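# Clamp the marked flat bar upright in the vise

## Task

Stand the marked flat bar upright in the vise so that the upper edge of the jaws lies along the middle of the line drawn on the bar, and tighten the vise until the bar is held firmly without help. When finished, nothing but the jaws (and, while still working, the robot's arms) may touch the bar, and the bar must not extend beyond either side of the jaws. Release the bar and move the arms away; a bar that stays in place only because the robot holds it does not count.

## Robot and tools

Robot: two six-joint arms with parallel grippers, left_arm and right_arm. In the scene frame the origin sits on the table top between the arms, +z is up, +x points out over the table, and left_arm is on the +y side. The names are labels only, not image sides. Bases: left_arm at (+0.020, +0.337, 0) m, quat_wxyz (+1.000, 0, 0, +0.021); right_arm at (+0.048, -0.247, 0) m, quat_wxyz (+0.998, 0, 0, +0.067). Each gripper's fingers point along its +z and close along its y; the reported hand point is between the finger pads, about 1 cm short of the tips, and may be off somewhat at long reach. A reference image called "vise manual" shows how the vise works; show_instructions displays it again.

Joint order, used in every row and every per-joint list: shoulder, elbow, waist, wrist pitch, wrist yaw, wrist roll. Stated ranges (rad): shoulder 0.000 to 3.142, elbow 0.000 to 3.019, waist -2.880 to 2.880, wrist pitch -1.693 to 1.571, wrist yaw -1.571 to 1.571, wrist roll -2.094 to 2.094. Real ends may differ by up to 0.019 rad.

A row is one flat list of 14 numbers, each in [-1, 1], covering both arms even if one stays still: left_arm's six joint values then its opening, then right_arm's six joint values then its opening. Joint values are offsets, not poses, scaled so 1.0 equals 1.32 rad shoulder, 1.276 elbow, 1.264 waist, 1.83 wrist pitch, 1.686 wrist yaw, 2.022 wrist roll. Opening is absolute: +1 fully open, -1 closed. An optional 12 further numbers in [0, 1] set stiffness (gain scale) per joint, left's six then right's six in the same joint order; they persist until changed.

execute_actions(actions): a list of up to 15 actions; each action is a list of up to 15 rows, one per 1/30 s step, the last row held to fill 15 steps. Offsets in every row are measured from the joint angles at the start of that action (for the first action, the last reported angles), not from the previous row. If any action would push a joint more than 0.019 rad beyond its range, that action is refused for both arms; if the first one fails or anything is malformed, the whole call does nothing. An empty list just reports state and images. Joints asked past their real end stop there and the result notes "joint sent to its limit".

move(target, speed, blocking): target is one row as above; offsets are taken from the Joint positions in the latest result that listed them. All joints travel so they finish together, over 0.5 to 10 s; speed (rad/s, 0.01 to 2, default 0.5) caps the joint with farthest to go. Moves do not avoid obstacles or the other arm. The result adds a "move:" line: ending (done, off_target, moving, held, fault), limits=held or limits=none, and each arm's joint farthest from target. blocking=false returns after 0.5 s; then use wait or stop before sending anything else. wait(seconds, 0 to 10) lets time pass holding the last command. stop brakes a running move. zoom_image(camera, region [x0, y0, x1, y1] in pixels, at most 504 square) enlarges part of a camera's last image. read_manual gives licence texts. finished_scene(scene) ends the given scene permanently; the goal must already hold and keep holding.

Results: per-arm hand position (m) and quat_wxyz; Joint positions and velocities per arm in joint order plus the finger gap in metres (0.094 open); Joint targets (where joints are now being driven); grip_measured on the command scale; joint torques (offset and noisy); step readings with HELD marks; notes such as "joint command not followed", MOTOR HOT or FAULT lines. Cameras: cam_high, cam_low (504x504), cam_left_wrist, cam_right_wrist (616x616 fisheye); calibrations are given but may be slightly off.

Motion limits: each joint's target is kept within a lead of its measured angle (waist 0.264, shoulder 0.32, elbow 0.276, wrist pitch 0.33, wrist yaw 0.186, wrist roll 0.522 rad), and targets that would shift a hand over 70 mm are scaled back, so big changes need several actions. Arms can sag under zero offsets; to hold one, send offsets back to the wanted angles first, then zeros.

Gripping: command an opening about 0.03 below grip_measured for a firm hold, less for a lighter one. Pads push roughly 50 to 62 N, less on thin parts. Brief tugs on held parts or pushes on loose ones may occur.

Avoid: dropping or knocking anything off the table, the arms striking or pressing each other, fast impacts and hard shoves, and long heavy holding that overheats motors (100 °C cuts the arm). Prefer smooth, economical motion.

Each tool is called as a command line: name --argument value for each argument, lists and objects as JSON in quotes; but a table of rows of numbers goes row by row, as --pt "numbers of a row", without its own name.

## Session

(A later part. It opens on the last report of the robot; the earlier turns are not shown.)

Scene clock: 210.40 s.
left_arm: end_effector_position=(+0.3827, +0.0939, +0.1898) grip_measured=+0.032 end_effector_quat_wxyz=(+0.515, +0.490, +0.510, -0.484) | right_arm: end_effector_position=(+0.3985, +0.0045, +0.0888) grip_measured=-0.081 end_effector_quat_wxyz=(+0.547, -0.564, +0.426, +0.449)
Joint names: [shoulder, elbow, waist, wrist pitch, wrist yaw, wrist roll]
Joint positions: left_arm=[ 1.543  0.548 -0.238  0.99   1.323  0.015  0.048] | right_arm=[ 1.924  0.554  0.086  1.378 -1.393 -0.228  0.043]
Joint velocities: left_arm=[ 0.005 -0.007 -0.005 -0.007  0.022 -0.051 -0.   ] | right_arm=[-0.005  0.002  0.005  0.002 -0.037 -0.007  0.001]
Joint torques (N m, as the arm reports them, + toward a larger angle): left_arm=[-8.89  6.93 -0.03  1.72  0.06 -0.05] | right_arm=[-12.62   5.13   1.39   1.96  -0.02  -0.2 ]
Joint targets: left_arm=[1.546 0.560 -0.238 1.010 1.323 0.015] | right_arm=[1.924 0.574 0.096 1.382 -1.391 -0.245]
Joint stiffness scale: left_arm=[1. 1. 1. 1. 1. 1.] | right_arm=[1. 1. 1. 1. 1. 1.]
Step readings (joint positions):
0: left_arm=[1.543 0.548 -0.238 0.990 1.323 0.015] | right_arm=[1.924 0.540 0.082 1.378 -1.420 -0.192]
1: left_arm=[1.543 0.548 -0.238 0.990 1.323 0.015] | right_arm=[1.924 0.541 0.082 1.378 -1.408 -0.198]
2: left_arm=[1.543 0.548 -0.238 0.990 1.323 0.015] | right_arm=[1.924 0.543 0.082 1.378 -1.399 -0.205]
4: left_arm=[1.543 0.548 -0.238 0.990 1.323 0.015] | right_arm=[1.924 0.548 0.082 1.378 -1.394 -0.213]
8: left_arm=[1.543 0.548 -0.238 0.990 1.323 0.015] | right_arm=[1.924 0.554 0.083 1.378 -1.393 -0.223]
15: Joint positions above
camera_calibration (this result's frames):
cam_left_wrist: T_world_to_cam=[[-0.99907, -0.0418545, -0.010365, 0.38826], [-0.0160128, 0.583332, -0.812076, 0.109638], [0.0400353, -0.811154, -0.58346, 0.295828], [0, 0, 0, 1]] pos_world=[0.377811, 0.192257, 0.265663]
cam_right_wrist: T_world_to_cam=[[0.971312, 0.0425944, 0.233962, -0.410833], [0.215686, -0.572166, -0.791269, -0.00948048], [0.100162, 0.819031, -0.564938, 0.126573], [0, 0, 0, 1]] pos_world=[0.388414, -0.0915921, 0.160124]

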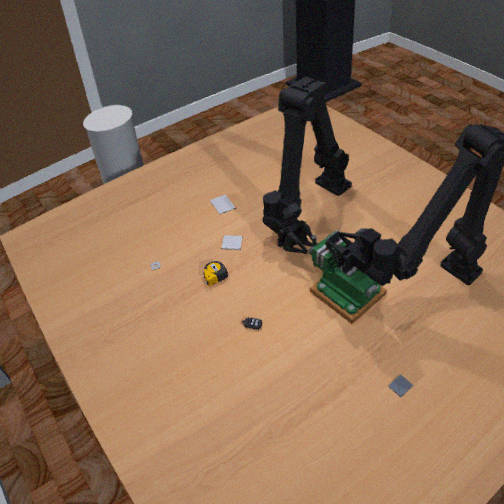

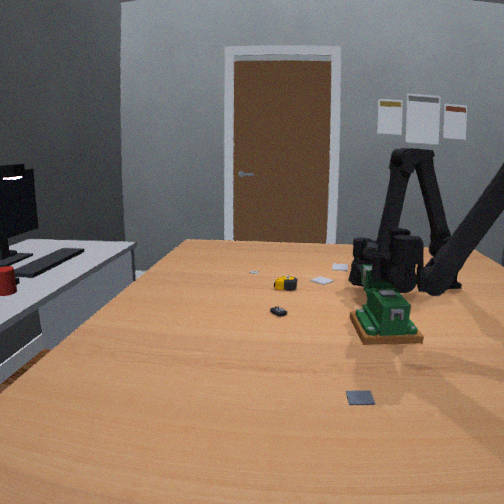

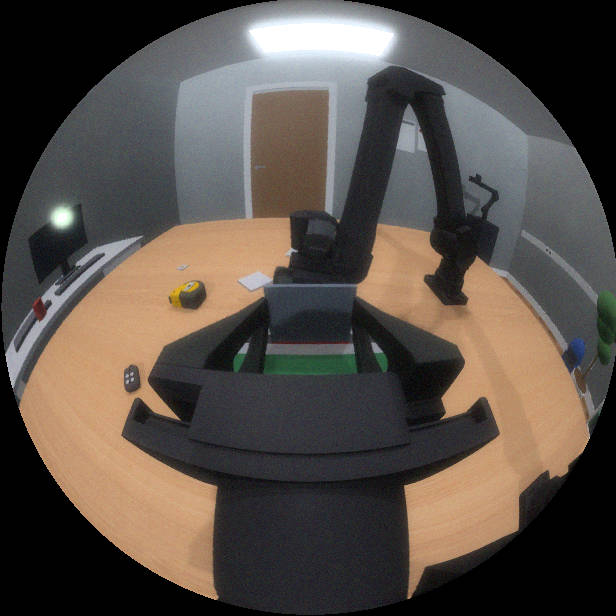

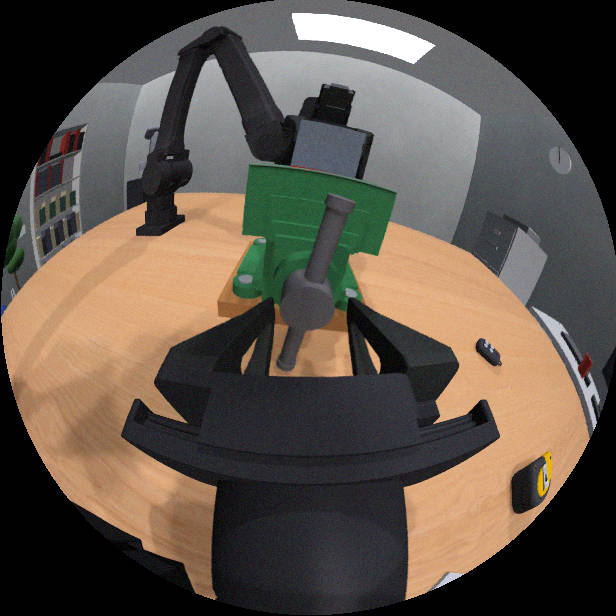

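execute_actions --actions '[[[0.0023,0.0094,0,0.011,0,0,-0.02,0,-0.0102,0.009,0.002,0,-0.01,-0.12],[0.0023,0.0094,0,0.011,0,0,-0.02,0,-0.0102,0.009,0.002,0,-0.01,-0.12],[0.0023,0.0094,0,0.011,0,0,-0.02,0,-0.0102,0.009,0.002,0,-0.01,-0.12],[0.0023,0.0094,0,0.011,0,0,-0.02,0,-0.0102,0.009,0.002,0,-0.01,-0.12],[0.0023,0.0094,0,0.011,0,0,-0.02,0,-0.0102,0.009,0.002,0,-0.01,-0.12],[0.0023,0.0094,0,0.011,0,0,-0.02,0,-0.0102,0.009,0.002,0,-0.01,-0.28],[0.0023,0.0094,0,0.011,0,0,-0.02,0,-0.0102,0.009,0.002,0,-0.01,-0.38],[0.0023,0.0094,0,0.011,0,0,-0.02,0,-0.0102,0.009,0.002,0,-0.01,-0.47],[0.0023,0.0094,0,0.011,0,0,-0.02,0,-0.003,0.009,0.002,0,-0.01,-0.47],[0.0023,0.0094,0,0.011,0,0,-0.02,0,-0.003,0.009,0.002,0,-0.01,-0.47],[0.0023,0.0094,0,0.011,0,0,-0.02,0,-0.003,0.009,0.002,0,0.4,-0.47]],[[0.0023,0.0094,0,0.011,0,0,-0.02,0,0.004,0.009,0.002,-0.002,0.85,-0.47]],[[0.0023,0.0094,0,0.011,0,0,-0.02,0,0.004,0.009,0.002,-0.002,0.2,-0.47],[0.0023,0.0094,0,0.011,0,0,-0.02,0,0.004,0.009,0.002,-0.002,0.2,-0.47],[0.0023,0.0094,0,0.011,0,0,-0.02,0,0.004,0.009,0.002,-0.002,0.2,-0.47],[0.0023,0.0094,0,0.011,0,0,-0.02,0,0.004,0.009,0.002,-0.002,0.2,-0.47],[0.0023,0.0094,0,0.011,0,0,-0.02,0,0.004,0.009,0.002,-0.002,0.2,-0.47],[0.0023,0.0094,0,0.011,0,0,-0.02,0,0.004,0.009,0.002,-0.002,0.2,-0.47],[0.0023,0.0094,0,0.011,0,0,-0.02,0,0.004,0.004,0.002,0,0.15,-0.13],[0.0023,0.0094,0,0.011,0,0,-0.02,0,0.004,0.004,0.002,0,0.15,-0.13],[0.0023,0.0094,0,0.011,0,0,-0.02,0,0.004,0.004,0.002,0,-0.3,-0.13]],[[0.0023,0.0094,0,0.011,0,0,-0.02,0,0.004,0.004,0.002,0,-0.77,-0.13]]]'

Scene clock: 217.10 s.
left_arm: end_effector_position=(+0.3827, +0.0939, +0.1898) grip_measured=+0.032 end_effector_quat_wxyz=(+0.515, +0.490, +0.510, -0.484) | right_arm: end_effector_position=(+0.3978, +0.0060, +0.0874) grip_measured=-0.131 end_effector_quat_wxyz=(+0.519, -0.537, +0.460, +0.480)
Joint names: [shoulder, elbow, waist, wrist pitch, wrist yaw, wrist roll]
Joint positions: left_arm=[ 1.543  0.548 -0.238  0.99   1.323  0.015  0.048] | right_arm=[ 1.925  0.551  0.091  1.374 -1.383 -0.116  0.041]
Joint velocities: left_arm=[-0.015 -0.002 -0.005 -0.022  0.007 -0.051  0.002] | right_arm=[ 0.005 -0.012 -0.015 -0.012 -0.022 -1.326  0.002]
Joint torques (N m, as the arm reports them, + toward a larger angle): left_arm=[-9.21  6.84  0.33  1.58  0.11 -0.04] | right_arm=[-11.84   3.68   0.99   1.96  -0.11  -0.2 ]
Joint targets: left_arm=[1.546 0.560 -0.238 1.010 1.323 0.015] | right_arm=[1.925 0.556 0.096 1.378 -1.383 -0.329]
Joint stiffness scale: left_arm=[1. 1. 1. 1. 1. 1.] | right_arm=[1. 1. 1. 1. 1. 1.]
Step readings (joint positions; steps 1 to 15: 1st action; 16 to 30: 2nd action; 31 to 45: 3rd action; 46 to 60: 4th action):
0: left_arm=[1.543 0.548 -0.238 0.990 1.323 0.015] | right_arm=[1.924 0.554 0.086 1.378 -1.393 -0.229]
1: left_arm=[1.543 0.548 -0.238 0.990 1.323 0.015] | right_arm=[1.924 0.554 0.086 1.378 -1.393 -0.230]
2: left_arm=[1.543 0.548 -0.238 0.990 1.323 0.015] | right_arm=[1.924 0.554 0.086 1.378 -1.393 -0.230]
4: left_arm=[1.543 0.548 -0.238 0.990 1.323 0.015] | right_arm=[1.924 0.554 0.086 1.378 -1.393 -0.231]
8: left_arm=[1.543 0.548 -0.238 0.990 1.323 0.015] | right_arm=[1.924 0.550 0.088 1.378 -1.394 -0.234]
15: left_arm=[1.543 0.548 -0.238 0.990 1.323 0.015] | right_arm=[1.924 0.550 0.088 1.379 -1.393 0.198]
16: left_arm=[1.543 0.548 -0.238 0.990 1.323 0.015] | right_arm=[1.924 0.550 0.088 1.379 -1.392 0.288]
17: left_arm=[1.543 0.548 -0.238 0.990 1.323 0.015] | right_arm=[1.924 0.551 0.088 1.379 -1.392 0.380]
19: left_arm=[1.543 0.548 -0.238 0.990 1.323 0.015] | right_arm=[1.924 0.551 0.088 1.379 -1.390 0.564]
23: left_arm=[1.543 0.548 -0.238 0.990 1.323 0.015] | right_arm=[1.924 0.551 0.089 1.379 -1.387 0.932]
30: left_arm=[1.543 0.548 -0.238 0.990 1.323 0.015] | right_arm=[1.925 0.551 0.090 1.377 -1.384 1.561]
31: left_arm=[1.543 0.548 -0.238 0.990 1.323 0.015] | right_arm=[1.925 0.551 0.090 1.376 -1.383 1.632]
32: left_arm=[1.543 0.548 -0.238 0.990 1.323 0.015] | right_arm=[1.925 0.551 0.090 1.375 -1.383 1.691]
34: left_arm=[1.543 0.548 -0.238 0.990 1.323 0.015] | right_arm=[1.925 0.551 0.090 1.375 -1.383 1.776]
38: left_arm=[1.543 0.548 -0.238 0.990 1.323 0.015] | right_arm=[1.925 0.551 0.091 1.374 -1.383 1.840]
45: left_arm=[1.543 0.548 -0.238 0.990 1.323 0.015] | right_arm=[1.925 0.551 0.091 1.374 -1.383 1.228]
46: left_arm=[1.543 0.548 -0.238 0.990 1.323 0.015] | right_arm=[1.925 0.551 0.091 1.374 -1.383 1.139]
47: left_arm=[1.543 0.548 -0.238 0.990 1.323 0.015] | right_arm=[1.925 0.551 0.091 1.374 -1.383 1.041]
49: left_arm=[1.543 0.548 -0.238 0.990 1.323 0.015] | right_arm=[1.925 0.551 0.091 1.374 -1.383 0.847]
53: left_arm=[1.543 0.548 -0.238 0.990 1.323 0.015] | right_arm=[1.925 0.551 0.091 1.374 -1.383 0.458]
60: Joint positions above
camera_calibration (this result's frames):
cam_left_wrist: T_world_to_cam=[[-0.99907, -0.0418545, -0.010365, 0.38826], [-0.0160128, 0.583332, -0.812076, 0.109638], [0.0400353, -0.811154, -0.58346, 0.295828], [0, 0, 0, 1]] pos_world=[0.377811, 0.192257, 0.265663]
cam_right_wrist: T_world_to_cam=[[0.992548, 0.0389012, 0.115482, -0.407946], [0.116625, -0.577987, -0.807669, 0.0312725], [0.0353279, 0.815118, -0.578217, 0.151528], [0, 0, 0, 1]] pos_world=[0.395906, -0.0895685, 0.159984]

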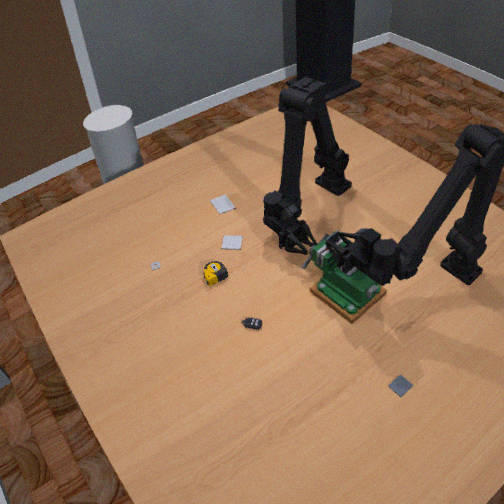

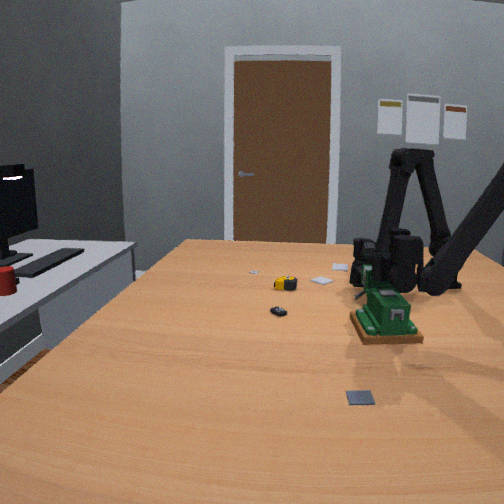

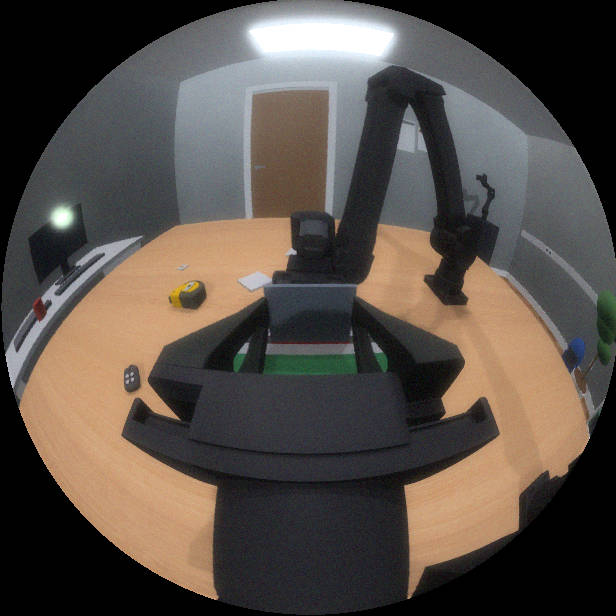

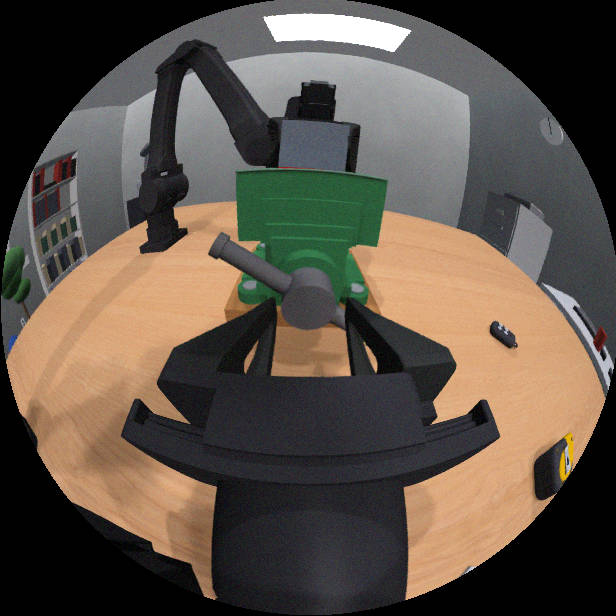

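execute_actions --actions '[[[0.0023,0.0094,0,0.011,0,0,-0.02,0,0.002,0.004,0.004,-0.002,-0.066,-0.28],[0.0023,0.0094,0,0.011,0,0,-0.02,0,0.002,0.004,0.004,-0.002,-0.066,-0.38],[0.0023,0.0094,0,0.011,0,0,-0.02,0,0.002,0.004,0.004,-0.002,-0.066,-0.47],[0.0023,0.0094,0,0.011,0,0,-0.02,0,0.002,0.004,0.004,-0.002,-0.066,-0.47],[0.0023,0.0094,0,0.011,0,0,-0.02,0,0.002,0.004,0.004,-0.002,-0.066,-0.47],[0.0023,0.0094,0,0.011,0,0,-0.02,0,0.002,0.004,0.004,-0.002,-0.066,-0.47],[0.0023,0.0094,0,0.011,0,0,-0.02,0,0.002,0.009,0.004,-0.002,0.5,-0.47]],[[0.0023,0.0094,0,0.011,0,0,-0.02,0,0.002,0.009,0.004,-0.002,0.72,-0.47]],[[0.0023,0.0094,0,0.011,0,0,-0.02,0,0.002,0.009,0.004,-0.002,0.1,-0.47],[0.0023,0.0094,0,0.011,0,0,-0.02,0,0.002,0.009,0.004,-0.002,0.1,-0.47],[0.0023,0.0094,0,0.011,0,0,-0.02,0,0.002,0.009,0.004,-0.002,0.1,-0.47],[0.0023,0.0094,0,0.011,0,0,-0.02,0,0.002,0.004,0.004,0,0.06,-0.13],[0.0023,0.0094,0,0.011,0,0,-0.02,0,0.002,0.004,0.004,0,0.06,-0.13],[0.0023,0.0094,0,0.011,0,0,-0.02,0,0.002,0.004,0.004,0,-0.5,-0.13]],[[0.0023,0.0094,0,0.011,0,0,-0.02,0,0.002,0.004,0.004,-0.002,-0.62,-0.13],[0.0023,0.0094,0,0.011,0,0,-0.02,0,0.002,0.004,0.004,-0.002,-0.62,-0.13],[0.0023,0.0094,0,0.011,0,0,-0.02,0,0.002,0.004,0.004,-0.002,-0.62,-0.13],[0.0023,0.0094,0,0.011,0,0,-0.02,0,0.002,0.004,0.004,-0.002,-0.62,-0.13],[0.0023,0.0094,0,0.011,0,0,-0.02,0,0.002,0.004,0.004,-0.002,-0.62,-0.13],[0.0023,0.0094,0,0.011,0,0,-0.02,0,0.002,0.004,0.004,-0.002,-0.62,-0.13],[0.0023,0.0094,0,0.011,0,0,-0.02,0,0.002,0.004,0.004,-0.002,-0.62,-0.13],[0.0023,0.0094,0,0.011,0,0,-0.02,0,0.002,0.004,0.004,-0.002,-0.62,-0.13],[0.0023,0.0094,0,0.011,0,0,-0.02,0,0.002,0.004,0.004,-0.002,-0.62,-0.13],[0.0023,0.0094,0,0.011,0,0,-0.02,0,0.002,0.004,0.004,-0.002,-0.62,-0.13],[0.0023,0.0094,0,0.011,0,0,-0.02,0,0.002,0.004,0.004,-0.002,-0.62,-0.13],[0.0023,0.0094,0,0.011,0,0,-0.02,0,0.002,0.004,0.004,-0.002,-0.62,-0.13],[0.0023,0.0094,0,0.011,0,0,-0.02,0,0.002,0.004,0.004,-0.002,-0.62,-0.13],[0.0023,0.0094,0,0.011,0,0,-0.02,0,0.002,0.004,0.004,-0.002,-0.62,-0.13],[0.0023,0.0094,0,0.011,0,0,-0.02,0,0.002,0.004,0.004,-0.002,-0.62,-0.2]]]'

Scene clock: 223.87 s.
left_arm: end_effector_position=(+0.3827, +0.0939, +0.1898) grip_measured=+0.032 end_effector_quat_wxyz=(+0.515, +0.490, +0.510, -0.484) | right_arm: end_effector_position=(+0.3961, +0.0073, +0.0874) grip_measured=-0.174 end_effector_quat_wxyz=(+0.527, -0.547, +0.448, +0.472)
Joint names: [shoulder, elbow, waist, wrist pitch, wrist yaw, wrist roll]
Joint positions: left_arm=[ 1.543  0.548 -0.238  0.99   1.323  0.015  0.048] | right_arm=[ 1.925  0.551  0.095  1.374 -1.387 -0.155  0.039]
Joint velocities: left_arm=[ 0.005 -0.002 -0.005 -0.022 -0.051  0.007  0.001] | right_arm=[-0.005  0.007 -0.015  0.002 -0.007 -0.608 -0.05 ]
Joint torques (N m, as the arm reports them, + toward a larger angle): left_arm=[-9.96  6.89  0.76  1.54  0.16 -0.03] | right_arm=[-12.41   3.6    1.13   2.13  -0.2   -0.18]
Joint targets: left_arm=[1.546 0.560 -0.238 1.010 1.323 0.015] | right_arm=[1.925 0.553 0.100 1.381 -1.389 -0.269]
Joint stiffness scale: left_arm=[1. 1. 1. 1. 1. 1.] | right_arm=[1. 1. 1. 1. 1. 1.]
Step readings (joint positions; steps 1 to 15: 1st action; 16 to 30: 2nd action; 31 to 45: 3rd action; 46 to 60: 4th action):
0: left_arm=[1.543 0.548 -0.238 0.990 1.323 0.015] | right_arm=[1.925 0.551 0.091 1.374 -1.383 -0.313]
1: left_arm=[1.543 0.548 -0.238 0.990 1.323 0.015] | right_arm=[1.925 0.551 0.091 1.374 -1.383 -0.306]
2: left_arm=[1.543 0.548 -0.238 0.990 1.323 0.015] | right_arm=[1.925 0.551 0.091 1.374 -1.389 -0.298]
4: left_arm=[1.543 0.548 -0.238 0.990 1.323 0.015] | right_arm=[1.925 0.551 0.091 1.374 -1.388 -0.293]
8: left_arm=[1.543 0.548 -0.238 0.990 1.323 0.015] | right_arm=[1.925 0.551 0.091 1.374 -1.388 -0.125]
15: left_arm=[1.543 0.548 -0.238 0.990 1.323 0.015] | right_arm=[1.925 0.551 0.092 1.374 -1.387 0.511]
16: left_arm=[1.543 0.548 -0.238 0.990 1.323 0.015] | right_arm=[1.925 0.551 0.093 1.374 -1.387 0.601]
17: left_arm=[1.543 0.548 -0.238 0.990 1.323 0.015] | right_arm=[1.925 0.551 0.093 1.374 -1.387 0.693]
19: left_arm=[1.543 0.548 -0.238 0.990 1.323 0.015] | right_arm=[1.925 0.551 0.093 1.374 -1.387 0.878]
23: left_arm=[1.543 0.548 -0.238 0.990 1.323 0.015] | right_arm=[1.925 0.551 0.093 1.374 -1.386 1.246]
30: left_arm=[1.543 0.548 -0.238 0.990 1.323 0.015] | right_arm=[1.925 0.551 0.094 1.374 -1.386 1.762]
31: left_arm=[1.543 0.548 -0.238 0.990 1.323 0.015] | right_arm=[1.925 0.551 0.095 1.374 -1.386 1.796]
32: left_arm=[1.543 0.548 -0.238 0.990 1.323 0.015] | right_arm=[1.925 0.551 0.095 1.374 -1.386 1.822]
34: left_arm=[1.543 0.548 -0.238 0.990 1.323 0.015] | right_arm=[1.925 0.551 0.095 1.374 -1.386 1.850]
38: left_arm=[1.543 0.548 -0.238 0.990 1.323 0.015] | right_arm=[1.925 0.551 0.095 1.374 -1.386 1.583]
45: left_arm=[1.543 0.548 -0.238 0.990 1.323 0.015] | right_arm=[1.925 0.551 0.095 1.374 -1.386 0.985]
46: left_arm=[1.543 0.548 -0.238 0.990 1.323 0.015] | right_arm=[1.925 0.551 0.095 1.374 -1.386 0.897]
47: left_arm=[1.543 0.548 -0.238 0.990 1.323 0.015] | right_arm=[1.925 0.551 0.095 1.374 -1.386 0.800]
49: left_arm=[1.543 0.548 -0.238 0.990 1.323 0.015] | right_arm=[1.925 0.551 0.095 1.374 -1.387 0.605]
53: left_arm=[1.543 0.548 -0.238 0.990 1.323 0.015] | right_arm=[1.925 0.551 0.095 1.374 -1.387 0.216]
60: Joint positions above
camera_calibration (this result's frames):
cam_left_wrist: T_world_to_cam=[[-0.99907, -0.0418545, -0.010365, 0.38826], [-0.0160128, 0.583332, -0.812076, 0.109638], [0.0400353, -0.811154, -0.58346, 0.295828], [0, 0, 0, 1]] pos_world=[0.377811, 0.192257, 0.265663]
cam_right_wrist: T_world_to_cam=[[0.986965, 0.0466184, 0.154035, -0.407536], [0.152567, -0.575634, -0.803348, 0.0175925], [0.0512169, 0.816377, -0.575243, 0.143963], [0, 0, 0, 1]] pos_world=[0.392166, -0.0884026, 0.159721]

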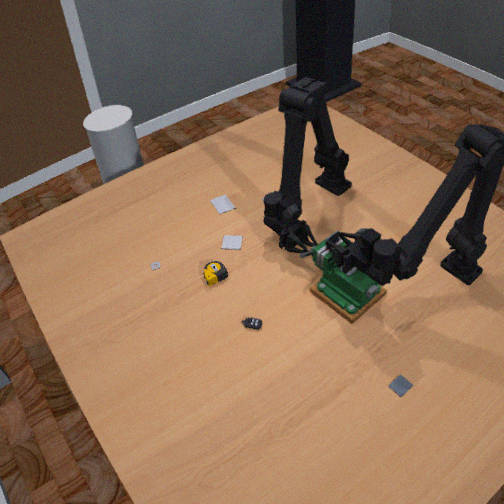

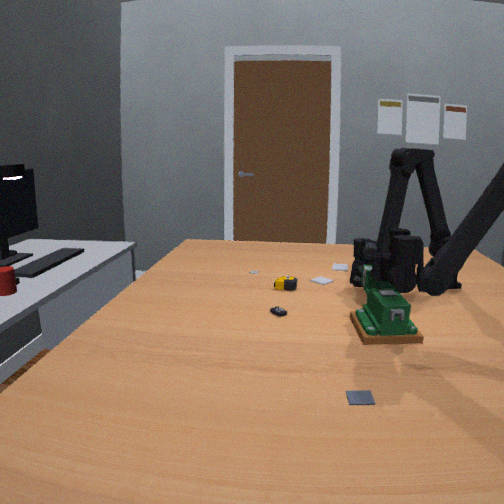

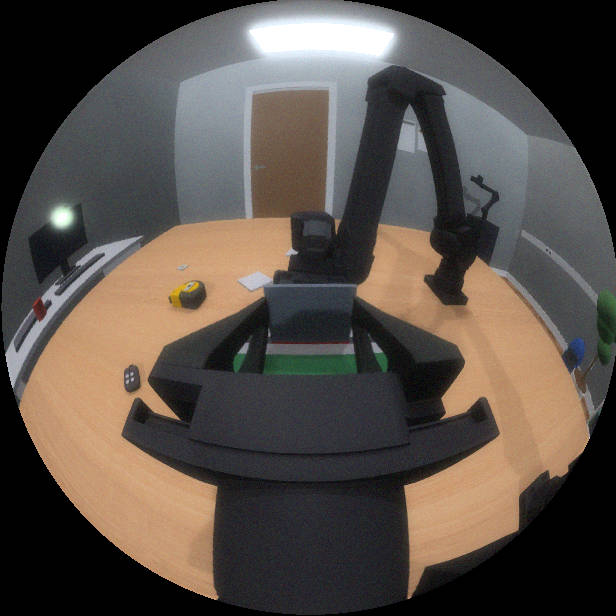

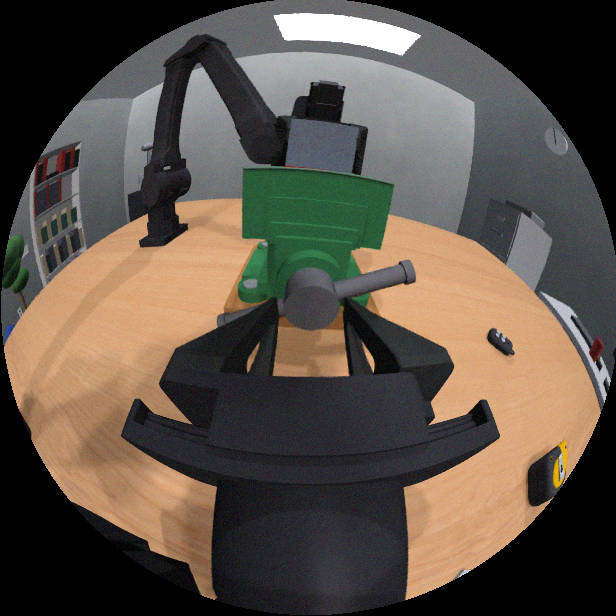

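zoom_image --camera "cam_left_wrist" --region '[240, 270, 380, 390]'

zoom_image --camera "cam_right_wrist" --region '[230, 110, 400, 210]'

Region (240, 270, 380, 390) of cam_left_wrist's 616x616 image, scaled by 3.600, with more detail than that image has; it fills the top 432 rows of this view, and the rest is white.

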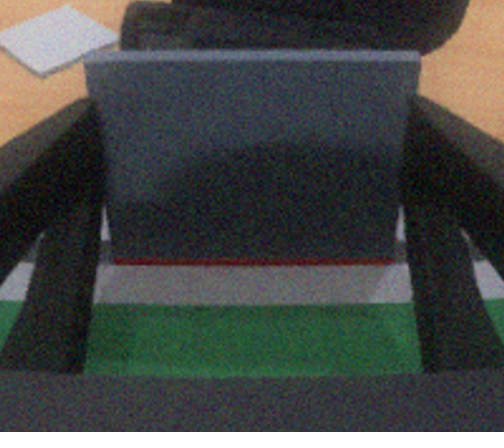

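Region (230, 110, 400, 210) of cam_right_wrist's 616x616 image, scaled by 2.965, with more detail than that image has; it fills the top 296 rows of this view, and the rest is white.

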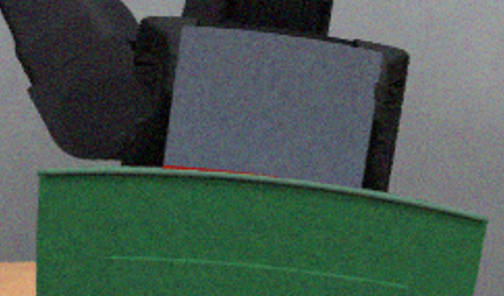

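execute_actions --actions '[[[0.0023,0.0094,0,0.011,0,0,-0.02,0,0.002,0.004,0.004,0,-0.056,-0.30],[0.0023,0.0094,0,0.011,0,0,-0.02,0,0.002,0.004,0.004,0,-0.056,-0.40],[0.0023,0.0094,0,0.011,0,0,-0.02,0,0.002,0.004,0.004,0,-0.056,-0.47],[0.0023,0.0094,0,0.011,0,0,-0.02,0,0.002,0.004,0.004,0,-0.056,-0.47],[0.0023,0.0094,0,0.011,0,0,-0.02,0,0.002,0.004,0.004,0,-0.056,-0.47],[0.0023,0.0094,0,0.011,0,0,-0.02,0,0.002,0.009,0.004,0,0.55,-0.47]],[[0.0023,0.0094,0,0.011,0,0,-0.02,0,0.002,0.009,0.004,0,0.68,-0.47]],[[0.0023,0.0094,0,0.011,0,0,-0.02,0,0.002,0.009,0.004,0,0.08,-0.47],[0.0023,0.0094,0,0.011,0,0,-0.02,0,0.002,0.009,0.004,0,0.08,-0.47],[0.0023,0.0094,0,0.011,0,0,-0.02,0,0.002,0.004,0.004,0,0.05,-0.13],[0.0023,0.0094,0,0.011,0,0,-0.02,0,0.002,0.004,0.004,0,0.05,-0.13],[0.0023,0.0094,0,0.011,0,0,-0.02,0,0.002,0.004,0.004,0,-0.55,-0.13]],[[0.0023,0.0094,0,0.011,0,0,-0.02,0,0.002,0.004,0.004,0,-0.63,-0.13]],[[0.0023,0.0094,0,0.011,0,0,-0.02,0,0.002,0.004,0.004,0,-0.04,-0.25],[0.0023,0.0094,0,0.011,0,0,-0.02,0,0.002,0.004,0.004,0,-0.04,-0.36],[0.0023,0.0094,0,0.011,0,0,-0.02,0,0.002,0.004,0.004,0,-0.04,-0.47],[0.0023,0.0094,0,0.011,0,0,-0.02,0,0.002,0.004,0.004,0,-0.04,-0.47],[0.0023,0.0094,0,0.011,0,0,-0.02,0,0.002,0.004,0.004,0,-0.04,-0.47],[0.0023,0.0094,0,0.011,0,0,-0.02,0,0.002,0.009,0.004,0,0.6,-0.47]],[[0.0023,0.0094,0,0.011,0,0,-0.02,0,0.002,0.009,0.004,0,0.68,-0.47]],[[0.0023,0.0094,0,0.011,0,0,-0.02,0,0.002,0.009,0.004,0,0.08,-0.47],[0.0023,0.0094,0,0.011,0,0,-0.02,0,0.002,0.009,0.004,0,0.08,-0.47],[0.0023,0.0094,0,0.011,0,0,-0.02,0,0.002,0.004,0.004,0,0.05,-0.13],[0.0023,0.0094,0,0.011,0,0,-0.02,0,0.002,0.004,0.004,0,0.05,-0.13],[0.0023,0.0094,0,0.011,0,0,-0.02,0,0.002,0.004,0.004,0,-0.55,-0.13]],[[0.0023,0.0094,0,0.011,0,0,-0.02,0,0.002,0.004,0.004,0,-0.49,-0.13]]]'

Scene clock: 236.17 s.
left_arm: end_effector_position=(+0.3827, +0.0939, +0.1898) grip_measured=+0.032 end_effector_quat_wxyz=(+0.515, +0.490, +0.510, -0.484) | right_arm: end_effector_position=(+0.3965, +0.0098, +0.0874) grip_measured=-0.131 end_effector_quat_wxyz=(+0.487, -0.506, +0.493, +0.513)
Joint names: [shoulder, elbow, waist, wrist pitch, wrist yaw, wrist roll]
Joint positions: left_arm=[ 1.543  0.548 -0.238  0.99   1.323  0.015  0.048] | right_arm=[ 1.925  0.551  0.101  1.375 -1.375  0.013  0.041]
Joint velocities: left_arm=[-0.005 -0.032  0.005 -0.002 -0.037 -0.11  -0.001] | right_arm=[-0.024 -0.017 -0.015  0.007  0.007 -0.403  0.001]
Joint torques (N m, as the arm reports them, + toward a larger angle): left_arm=[-9.15  6.87  0.72  1.49  0.08 -0.07] | right_arm=[-12.47   3.63   1.11   2.17  -0.11  -0.23]
Joint targets: left_arm=[1.546 0.560 -0.238 1.010 1.323 0.015] | right_arm=[1.925 0.553 0.106 1.382 -1.375 -0.055]
Joint stiffness scale: left_arm=[1. 1. 1. 1. 1. 1.] | right_arm=[1. 1. 1. 1. 1. 1.]
Step readings (joint positions; steps 1 to 15: 1st action; 16 to 30: 2nd action; 31 to 45: 3rd action; 46 to 60: 4th action; 61 to 75: 5th action; 76 to 90: 6th action; 91 to 105: 7th action; 106 to 120: 8th action):
0: left_arm=[1.543 0.548 -0.238 0.990 1.323 0.015] | right_arm=[1.925 0.551 0.095 1.374 -1.387 -0.253]
1: left_arm=[1.543 0.548 -0.238 0.990 1.323 0.015] | right_arm=[1.925 0.551 0.095 1.374 -1.387 -0.253]
2: left_arm=[1.543 0.548 -0.238 0.990 1.323 0.015] | right_arm=[1.925 0.551 0.095 1.374 -1.386 -0.253]
4: left_arm=[1.543 0.548 -0.238 0.990 1.323 0.015] | right_arm=[1.925 0.551 0.095 1.374 -1.386 -0.254]
8: left_arm=[1.543 0.548 -0.238 0.990 1.323 0.015] | right_arm=[1.925 0.551 0.095 1.374 -1.386 0.003]
15: left_arm=[1.543 0.548 -0.238 0.990 1.323 0.015] | right_arm=[1.925 0.551 0.096 1.374 -1.383 0.626]
16: left_arm=[1.543 0.548 -0.238 0.990 1.323 0.015] | right_arm=[1.925 0.551 0.096 1.374 -1.381 0.713]
17: left_arm=[1.543 0.548 -0.238 0.990 1.323 0.015] | right_arm=[1.925 0.551 0.096 1.374 -1.381 0.805]
19: left_arm=[1.543 0.548 -0.238 0.990 1.323 0.015] | right_arm=[1.925 0.551 0.096 1.374 -1.381 0.990]
23: left_arm=[1.543 0.548 -0.238 0.990 1.323 0.015] | right_arm=[1.925 0.551 0.097 1.374 -1.380 1.358]
30: left_arm=[1.543 0.548 -0.238 0.990 1.323 0.015] | right_arm=[1.925 0.551 0.098 1.374 -1.379 1.825]
31: left_arm=[1.543 0.548 -0.238 0.990 1.323 0.015] | right_arm=[1.925 0.551 0.098 1.374 -1.378 1.850]
32: left_arm=[1.543 0.548 -0.238 0.990 1.323 0.015] | right_arm=[1.925 0.551 0.098 1.374 -1.378 1.871]
34: left_arm=[1.543 0.548 -0.238 0.990 1.323 0.015] | right_arm=[1.925 0.551 0.098 1.374 -1.378 1.886]
38: left_arm=[1.543 0.548 -0.238 0.990 1.323 0.015] | right_arm=[1.925 0.551 0.098 1.374 -1.378 1.518]
45: left_arm=[1.543 0.548 -0.238 0.990 1.323 0.015] | right_arm=[1.925 0.551 0.098 1.374 -1.378 0.933]
46: left_arm=[1.543 0.548 -0.238 0.990 1.323 0.015] | right_arm=[1.925 0.551 0.098 1.374 -1.378 0.846]
47: left_arm=[1.543 0.548 -0.238 0.990 1.323 0.015] | right_arm=[1.925 0.551 0.098 1.374 -1.378 0.748]
49: left_arm=[1.543 0.548 -0.238 0.990 1.323 0.015] | right_arm=[1.925 0.551 0.098 1.374 -1.378 0.554]
53: left_arm=[1.543 0.548 -0.238 0.990 1.323 0.015] | right_arm=[1.925 0.551 0.098 1.374 -1.378 0.165]
60: left_arm=[1.543 0.548 -0.238 0.990 1.323 0.015] | right_arm=[1.925 0.551 0.098 1.374 -1.378 -0.223]
61: left_arm=[1.543 0.548 -0.238 0.990 1.323 0.015] | right_arm=[1.925 0.551 0.098 1.374 -1.378 -0.238]
62: left_arm=[1.543 0.548 -0.238 0.990 1.323 0.015] | right_arm=[1.925 0.551 0.098 1.374 -1.378 -0.248]
64: left_arm=[1.543 0.548 -0.238 0.990 1.323 0.015] | right_arm=[1.925 0.551 0.098 1.374 -1.380 -0.258]
68: left_arm=[1.543 0.548 -0.238 0.990 1.323 0.015] | right_arm=[1.925 0.551 0.099 1.375 -1.380 -0.003]
75: left_arm=[1.543 0.548 -0.238 0.990 1.323 0.015] | right_arm=[1.925 0.551 0.100 1.375 -1.377 0.629]
76: left_arm=[1.543 0.548 -0.238 0.990 1.323 0.015] | right_arm=[1.925 0.551 0.100 1.375 -1.377 0.718]
77: left_arm=[1.543 0.548 -0.238 0.990 1.323 0.015] | right_arm=[1.925 0.551 0.100 1.375 -1.376 0.810]
79: left_arm=[1.543 0.548 -0.238 0.990 1.323 0.015] | right_arm=[1.925 0.551 0.100 1.375 -1.376 0.994]
83: left_arm=[1.543 0.548 -0.238 0.990 1.323 0.015] | right_arm=[1.925 0.551 0.101 1.375 -1.375 1.363]
90: left_arm=[1.543 0.548 -0.238 0.990 1.323 0.015] | right_arm=[1.925 0.551 0.101 1.375 -1.375 1.828]
91: left_arm=[1.543 0.548 -0.238 0.990 1.323 0.015] | right_arm=[1.925 0.551 0.101 1.375 -1.375 1.853]
92: left_arm=[1.543 0.548 -0.238 0.990 1.323 0.015] | right_arm=[1.925 0.551 0.101 1.375 -1.375 1.873]
94: left_arm=[1.543 0.548 -0.238 0.990 1.323 0.015] | right_arm=[1.925 0.551 0.101 1.375 -1.375 1.888]
98: left_arm=[1.543 0.548 -0.238 0.990 1.323 0.015] | right_arm=[1.925 0.551 0.101 1.375 -1.375 1.521]
105: left_arm=[1.543 0.548 -0.238 0.990 1.323 0.015] | right_arm=[1.925 0.551 0.101 1.375 -1.375 0.936]
106: left_arm=[1.543 0.548 -0.238 0.990 1.323 0.015] | right_arm=[1.925 0.551 0.101 1.375 -1.375 0.849]
107: left_arm=[1.543 0.548 -0.238 0.990 1.323 0.015] | right_arm=[1.925 0.551 0.101 1.375 -1.375 0.751]
109: left_arm=[1.543 0.548 -0.238 0.990 1.323 0.015] | right_arm=[1.925 0.551 0.101 1.375 -1.375 0.557]
113: left_arm=[1.543 0.548 -0.238 0.990 1.323 0.015] | right_arm=[1.925 0.551 0.101 1.375 -1.375 0.217]
120: Joint positions above
camera_calibration (this result's frames):
cam_left_wrist: T_world_to_cam=[[-0.99907, -0.0418545, -0.010365, 0.38826], [-0.0160128, 0.583332, -0.812076, 0.109638], [0.0400353, -0.811154, -0.58346, 0.295828], [0, 0, 0, 1]] pos_world=[0.377811, 0.192257, 0.265663]
cam_right_wrist: T_world_to_cam=[[0.999054, 0.0414268, -0.0132116, -0.398187], [0.0133643, -0.581672, -0.813313, 0.0751476], [-0.0413778, 0.812368, -0.581676, 0.179274], [0, 0, 0, 1]] pos_world=[0.404224, -0.0854291, 0.160137]

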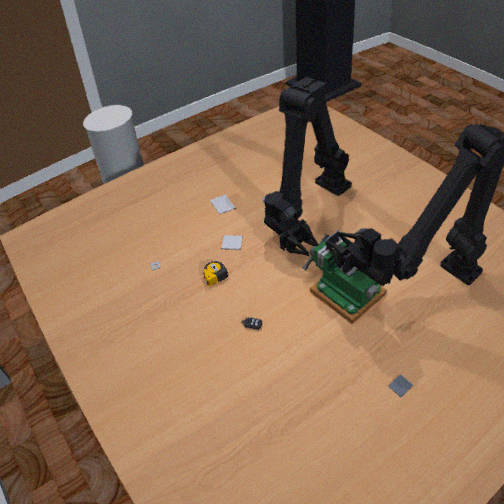

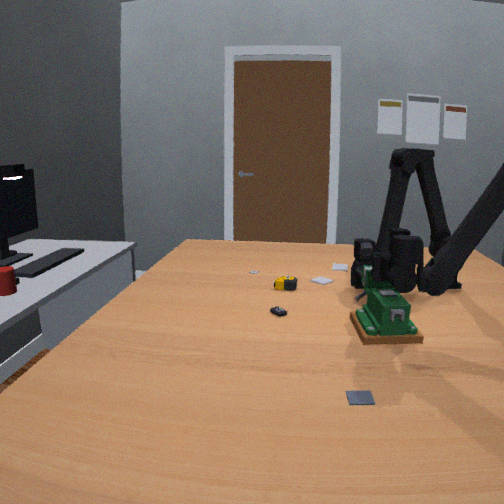

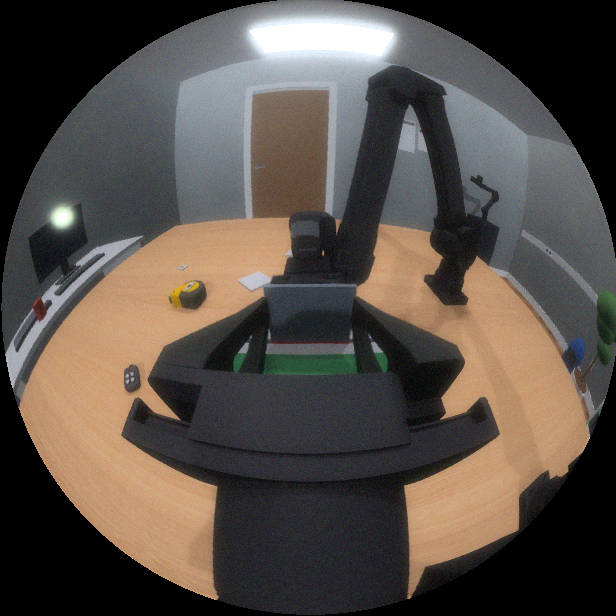

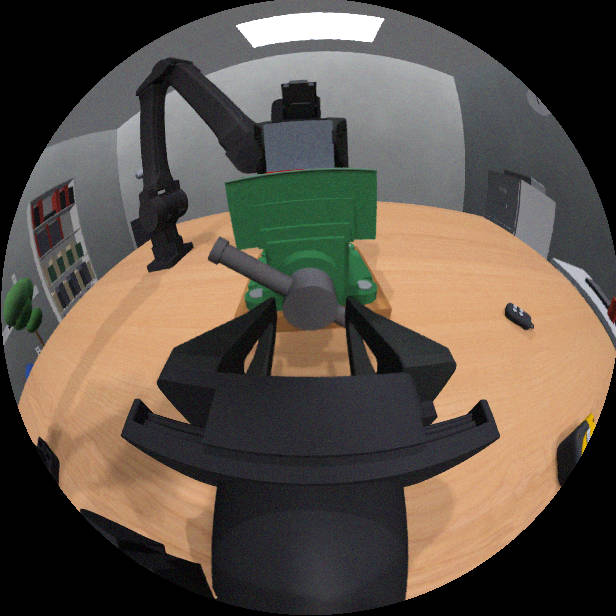

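zoom_image --camera "cam_right_wrist" --region '[220, 110, 390, 210]'

zoom_image --camera "cam_high" --region '[300, 220, 360, 280]'

zoom_image --camera "cam_left_wrist" --region '[240, 270, 380, 390]'

Region (220, 110, 390, 210) of cam_right_wrist's 616x616 image, scaled by 2.965, with more detail than that image has; it fills the top 296 rows of this view, and the rest is white.

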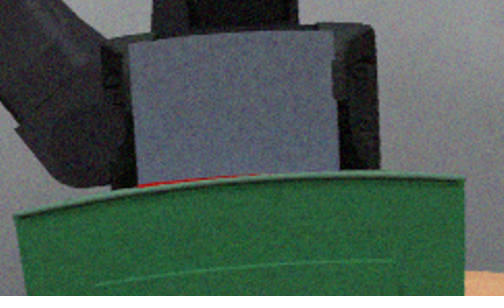

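Region (300, 220, 360, 280) of cam_high's 504x504 image, scaled by 8.400, with more detail than that image has.

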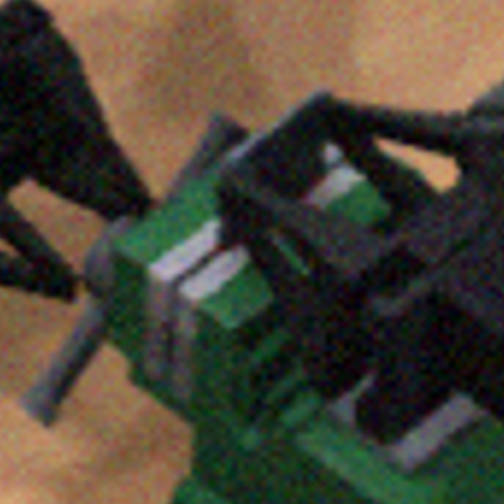

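Region (240, 270, 380, 390) of cam_left_wrist's 616x616 image, scaled by 3.600, with more detail than that image has; it fills the top 432 rows of this view, and the rest is white.

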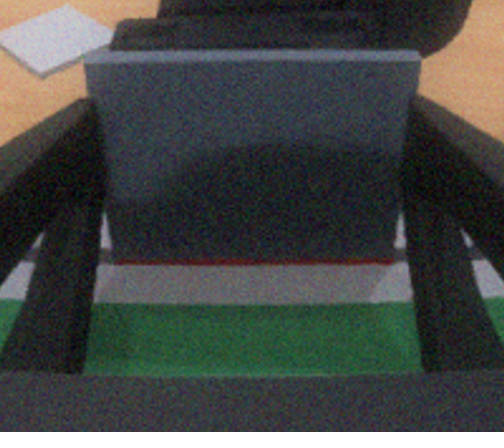

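zoom_image --camera "cam_right_wrist" --region '[255, 150, 345, 190]'

zoom_image --camera "cam_left_wrist" --region '[260, 325, 360, 360]'

Region (255, 150, 345, 190) of cam_right_wrist's 616x616 image, scaled by 5.600, with more detail than that image has.

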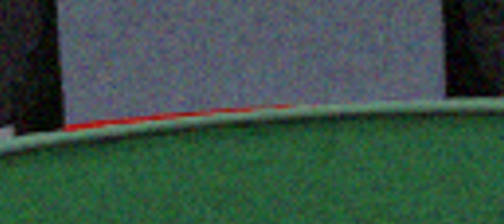

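Region (260, 325, 360, 360) of cam_left_wrist's 616x616 image, scaled by 5.040, with more detail than that image has; it fills the top 176 rows of this view, and the rest is white.

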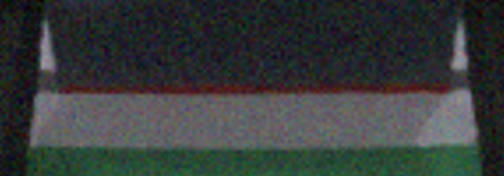

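execute_actions --actions '[[[-0.0005,0.0094,0,0.011,-0.005,0.005,-0.02,0,0.002,0.004,0.004,0,0,-0.13],[-0.0005,0.0094,0,0.011,-0.005,0.005,-0.02,0,0.002,0.004,0.004,0,0,-0.13],[-0.001,0.0094,0,0.011,-0.010,0.010,-0.02,0,0.002,0.004,0.004,0,0,-0.13],[-0.001,0.0094,0,0.011,-0.010,0.010,-0.02,0,0.002,0.004,0.004,0,0,-0.13],[-0.0015,0.0094,0,0.011,-0.015,0.014,-0.02,0,0.002,0.004,0.004,0,0,-0.13]]]'

Scene clock: 256.40 s.
left_arm: end_effector_position=(+0.3866, +0.0941, +0.1898) grip_measured=+0.032 end_effector_quat_wxyz=(+0.525, +0.489, +0.511, -0.473) | right_arm: end_effector_position=(+0.3965, +0.0098, +0.0874) grip_measured=-0.131 end_effector_quat_wxyz=(+0.491, -0.511, +0.489, +0.509)
Joint names: [shoulder, elbow, waist, wrist pitch, wrist yaw, wrist roll]
Joint positions: left_arm=[ 1.543  0.548 -0.238  0.99   1.301  0.034  0.048] | right_arm=[ 1.925  0.551  0.101  1.375 -1.375 -0.003  0.041]
Joint velocities: left_arm=[-0.015  0.017 -0.005 -0.002 -0.051  0.007  0.   ] | right_arm=[-0.005  0.017 -0.005  0.007  0.007  0.066  0.001]
Joint torques (N m, as the arm reports them, + toward a larger angle): left_arm=[-9.23  6.89 -0.72  1.6   0.    0.06] | right_arm=[-12.44   3.59   1.13   2.16  -0.11   0.11]
Joint targets: left_arm=[1.541 0.560 -0.238 1.010 1.298 0.043] | right_arm=[1.925 0.553 0.106 1.382 -1.375 0.014]
Joint stiffness scale: left_arm=[1. 1. 1. 1. 1. 1.] | right_arm=[1. 1. 1. 1. 1. 1.]
Step readings (joint positions):
0: left_arm=[1.543 0.548 -0.238 0.990 1.323 0.015] | right_arm=[1.925 0.551 0.101 1.375 -1.375 -0.040]
1: left_arm=[1.543 0.548 -0.238 0.990 1.321 0.015] | right_arm=[1.925 0.551 0.101 1.375 -1.375 -0.034]
2: left_arm=[1.543 0.548 -0.238 0.990 1.320 0.015] | right_arm=[1.925 0.551 0.101 1.375 -1.375 -0.028]
4: left_arm=[1.543 0.548 -0.238 0.990 1.311 0.019] | right_arm=[1.925 0.551 0.101 1.375 -1.375 -0.018]
8: left_arm=[1.543 0.548 -0.238 0.990 1.301 0.029] | right_arm=[1.925 0.551 0.101 1.375 -1.375 -0.009]
15: Joint positions above
camera_calibration (this result's frames):
cam_left_wrist: T_world_to_cam=[[-0.997486, -0.0642725, -0.0298425, 0.397322], [-0.0133536, 0.584074, -0.81159, 0.108354], [0.0695932, -0.809151, -0.583464, 0.284244], [0, 0, 0, 1]] pos_world=[0.377989, 0.192246, 0.265642]
cam_right_wrist: T_world_to_cam=[[0.999135, 0.0414281, 0.00357287, -0.399686], [0.027005, -0.581141, -0.813355, 0.0697378], [-0.0316194, 0.812748, -0.581757, 0.175408], [0, 0, 0, 1]] pos_world=[0.403004, -0.0854766, 0.160194]

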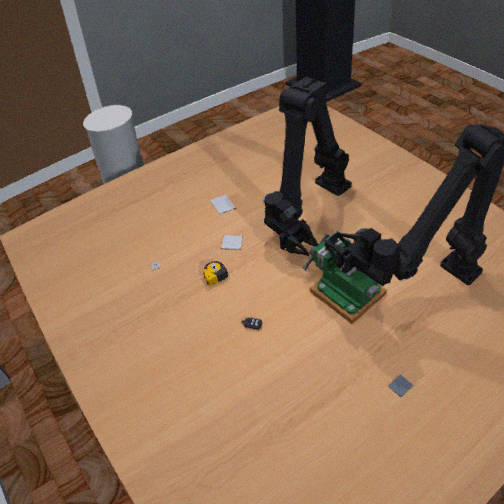

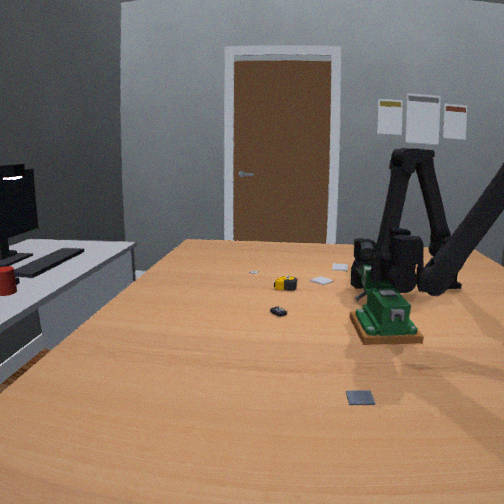

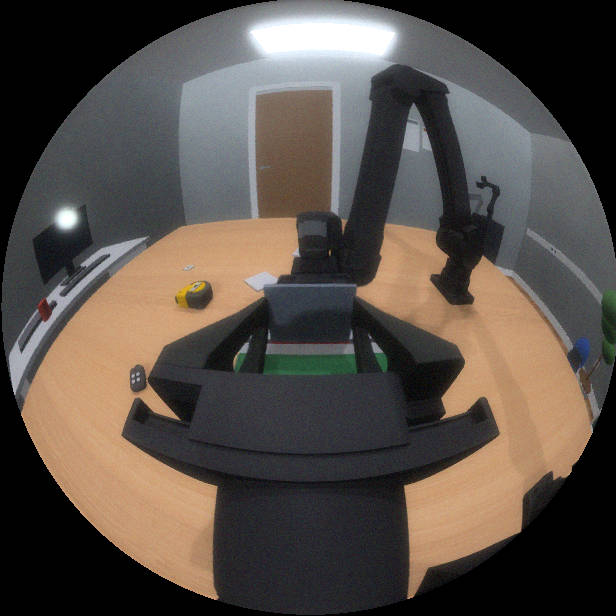

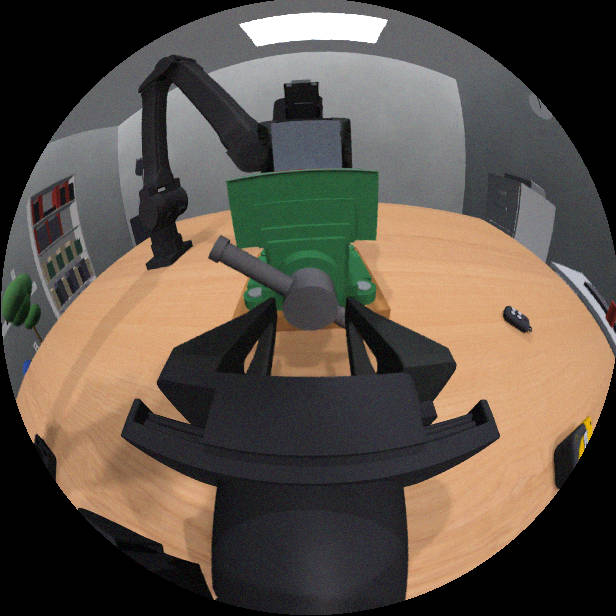

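zoom_image --camera "cam_right_wrist" --region '[260, 150, 350, 190]'

zoom_image --camera "cam_left_wrist" --region '[260, 325, 360, 360]'

Region (260, 150, 350, 190) of cam_right_wrist's 616x616 image, scaled by 5.600, with more detail than that image has.

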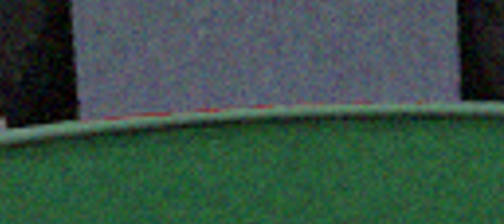

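Region (260, 325, 360, 360) of cam_left_wrist's 616x616 image, scaled by 5.040, with more detail than that image has; it fills the top 176 rows of this view, and the rest is white.

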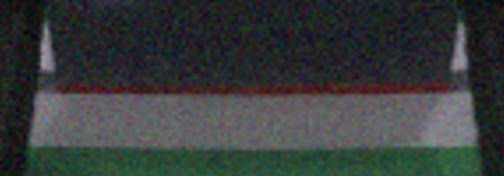

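execute_actions --actions '[[[-0.002,0.0094,0.008,0.011,-0.001,0.004,-0.02,0,0.002,0.004,0.004,0,0,-0.13],[-0.002,0.0094,0.008,0.011,-0.001,0.004,-0.02,0,0.002,0.004,0.004,0,0,-0.13],[-0.002,0.0094,0.008,0.011,-0.001,0.004,-0.02,0,0.002,0.004,0.004,0,0,-0.13],[-0.003,0.0094,0.008,0.011,-0.001,0.004,-0.02,0,0.002,0.004,0.004,0,0,-0.13],[-0.003,0.0094,0.008,0.011,-0.001,0.004,-0.02,0,0.002,0.004,0.004,0,0,-0.13],[-0.003,0.0094,0.008,0.011,-0.001,0.004,-0.02,0,0.002,0.004,0.004,0,0,-0.13],[-0.003,0.0094,0.008,0.011,-0.001,0.004,-0.02,0,0.002,0.004,0.004,0,0,-0.13],[-0.004,0.0094,0.008,0.011,-0.001,0.004,-0.02,0,0.002,0.004,0.004,0,0,-0.13],[-0.004,0.0094,0.008,0.011,-0.001,0.004,-0.02,0,0.002,0.004,0.004,0,0,-0.13],[-0.004,0.0094,0.008,0.011,-0.001,0.004,-0.02,0,0.002,0.004,0.004,0,0,-0.13],[-0.004,0.0094,0.008,0.011,-0.001,0.004,-0.02,0,0.002,0.004,0.004,0,0,-0.13],[-0.005,0.0094,0.008,0.011,-0.001,0.004,-0.02,0,0.002,0.004,0.004,0,0,-0.13]]]'

Scene clock: 268.83 s.
left_arm: end_effector_position=(+0.3866, +0.0941, +0.1898) grip_measured=+0.032 end_effector_quat_wxyz=(+0.525, +0.490, +0.511, -0.473) | right_arm: end_effector_position=(+0.3965, +0.0098, +0.0874) grip_measured=-0.131 end_effector_quat_wxyz=(+0.491, -0.510, +0.489, +0.509)
Joint names: [shoulder, elbow, waist, wrist pitch, wrist yaw, wrist roll]
Joint positions: left_arm=[ 1.543  0.548 -0.238  0.99   1.301  0.036  0.048] | right_arm=[ 1.925  0.551  0.101  1.375 -1.375 -0.002  0.041]
Joint velocities: left_arm=[-0.015 -0.007  0.015 -0.007 -0.051 -0.051  0.   ] | right_arm=[-0.005  0.002 -0.005 -0.007 -0.007  0.022  0.   ]
Joint torques (N m, as the arm reports them, + toward a larger angle): left_arm=[-9.84  6.86  1.    1.85  0.09  0.01] | right_arm=[-12.43   3.58   1.1    2.17  -0.11  -0.06]
Joint targets: left_arm=[1.536 0.560 -0.228 1.010 1.299 0.043] | right_arm=[1.925 0.553 0.106 1.382 -1.375 -0.004]
Joint stiffness scale: left_arm=[1. 1. 1. 1. 1. 1.] | right_arm=[1. 1. 1. 1. 1. 1.]
Step readings (joint positions):
0: left_arm=[1.543 0.548 -0.238 0.990 1.301 0.036] | right_arm=[1.925 0.551 0.101 1.375 -1.375 -0.002]
1: left_arm=[1.543 0.548 -0.238 0.990 1.301 0.036] | right_arm=[1.925 0.551 0.101 1.375 -1.375 -0.002]
2: left_arm=[1.543 0.548 -0.238 0.990 1.301 0.036] | right_arm=[1.925 0.551 0.101 1.375 -1.375 -0.002]
4: left_arm=[1.543 0.548 -0.238 0.990 1.301 0.036] | right_arm=[1.925 0.551 0.101 1.375 -1.375 -0.002]
8: left_arm=[1.543 0.548 -0.238 0.990 1.301 0.036] | right_arm=[1.925 0.551 0.101 1.375 -1.375 -0.002]
15: Joint positions above
camera_calibration (this result's frames):
cam_left_wrist: T_world_to_cam=[[-0.99744, -0.0642671, -0.0313676, 0.397593], [-0.0121174, 0.584166, -0.811544, 0.107859], [0.0704794, -0.809086, -0.583449, 0.283892], [0, 0, 0, 1]] pos_world=[0.377874, 0.192237, 0.26564]
cam_right_wrist: T_world_to_cam=[[0.999139, 0.0414284, 0.00242846, -0.399588], [0.0260749, -0.581177, -0.813359, 0.0701073], [-0.0322848, 0.812722, -0.581757, 0.175672], [0, 0, 0, 1]] pos_world=[0.403087, -0.0854734, 0.160191]

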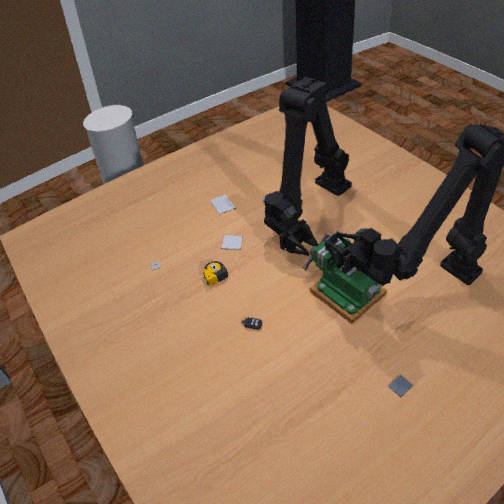

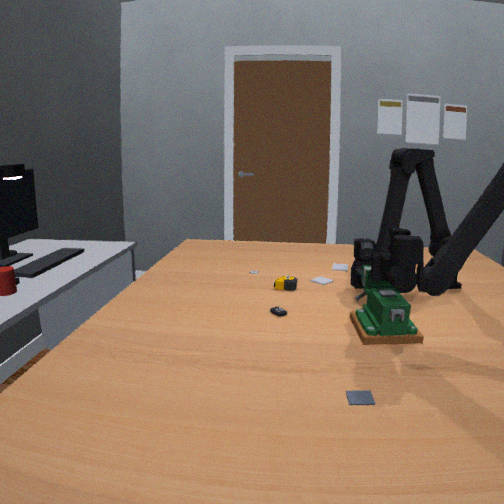

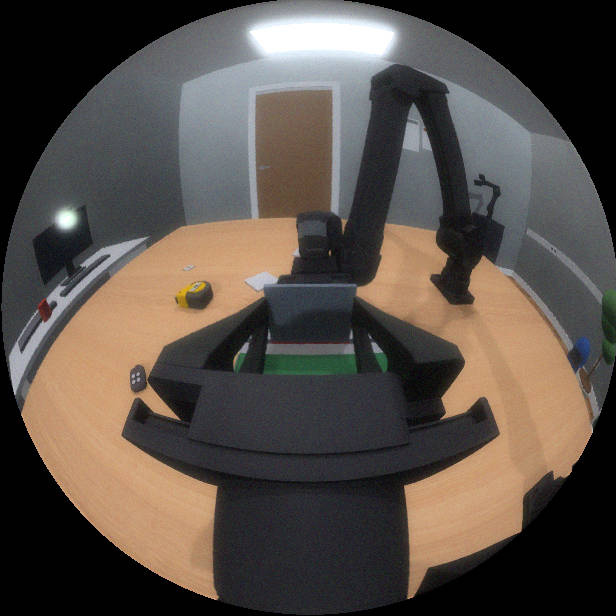

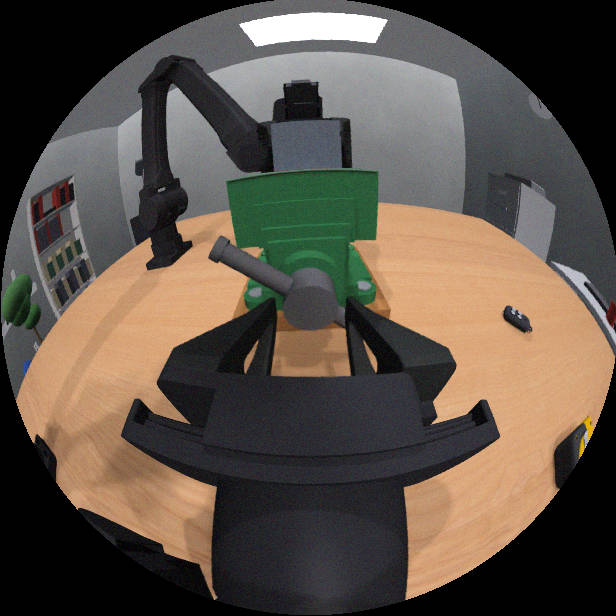

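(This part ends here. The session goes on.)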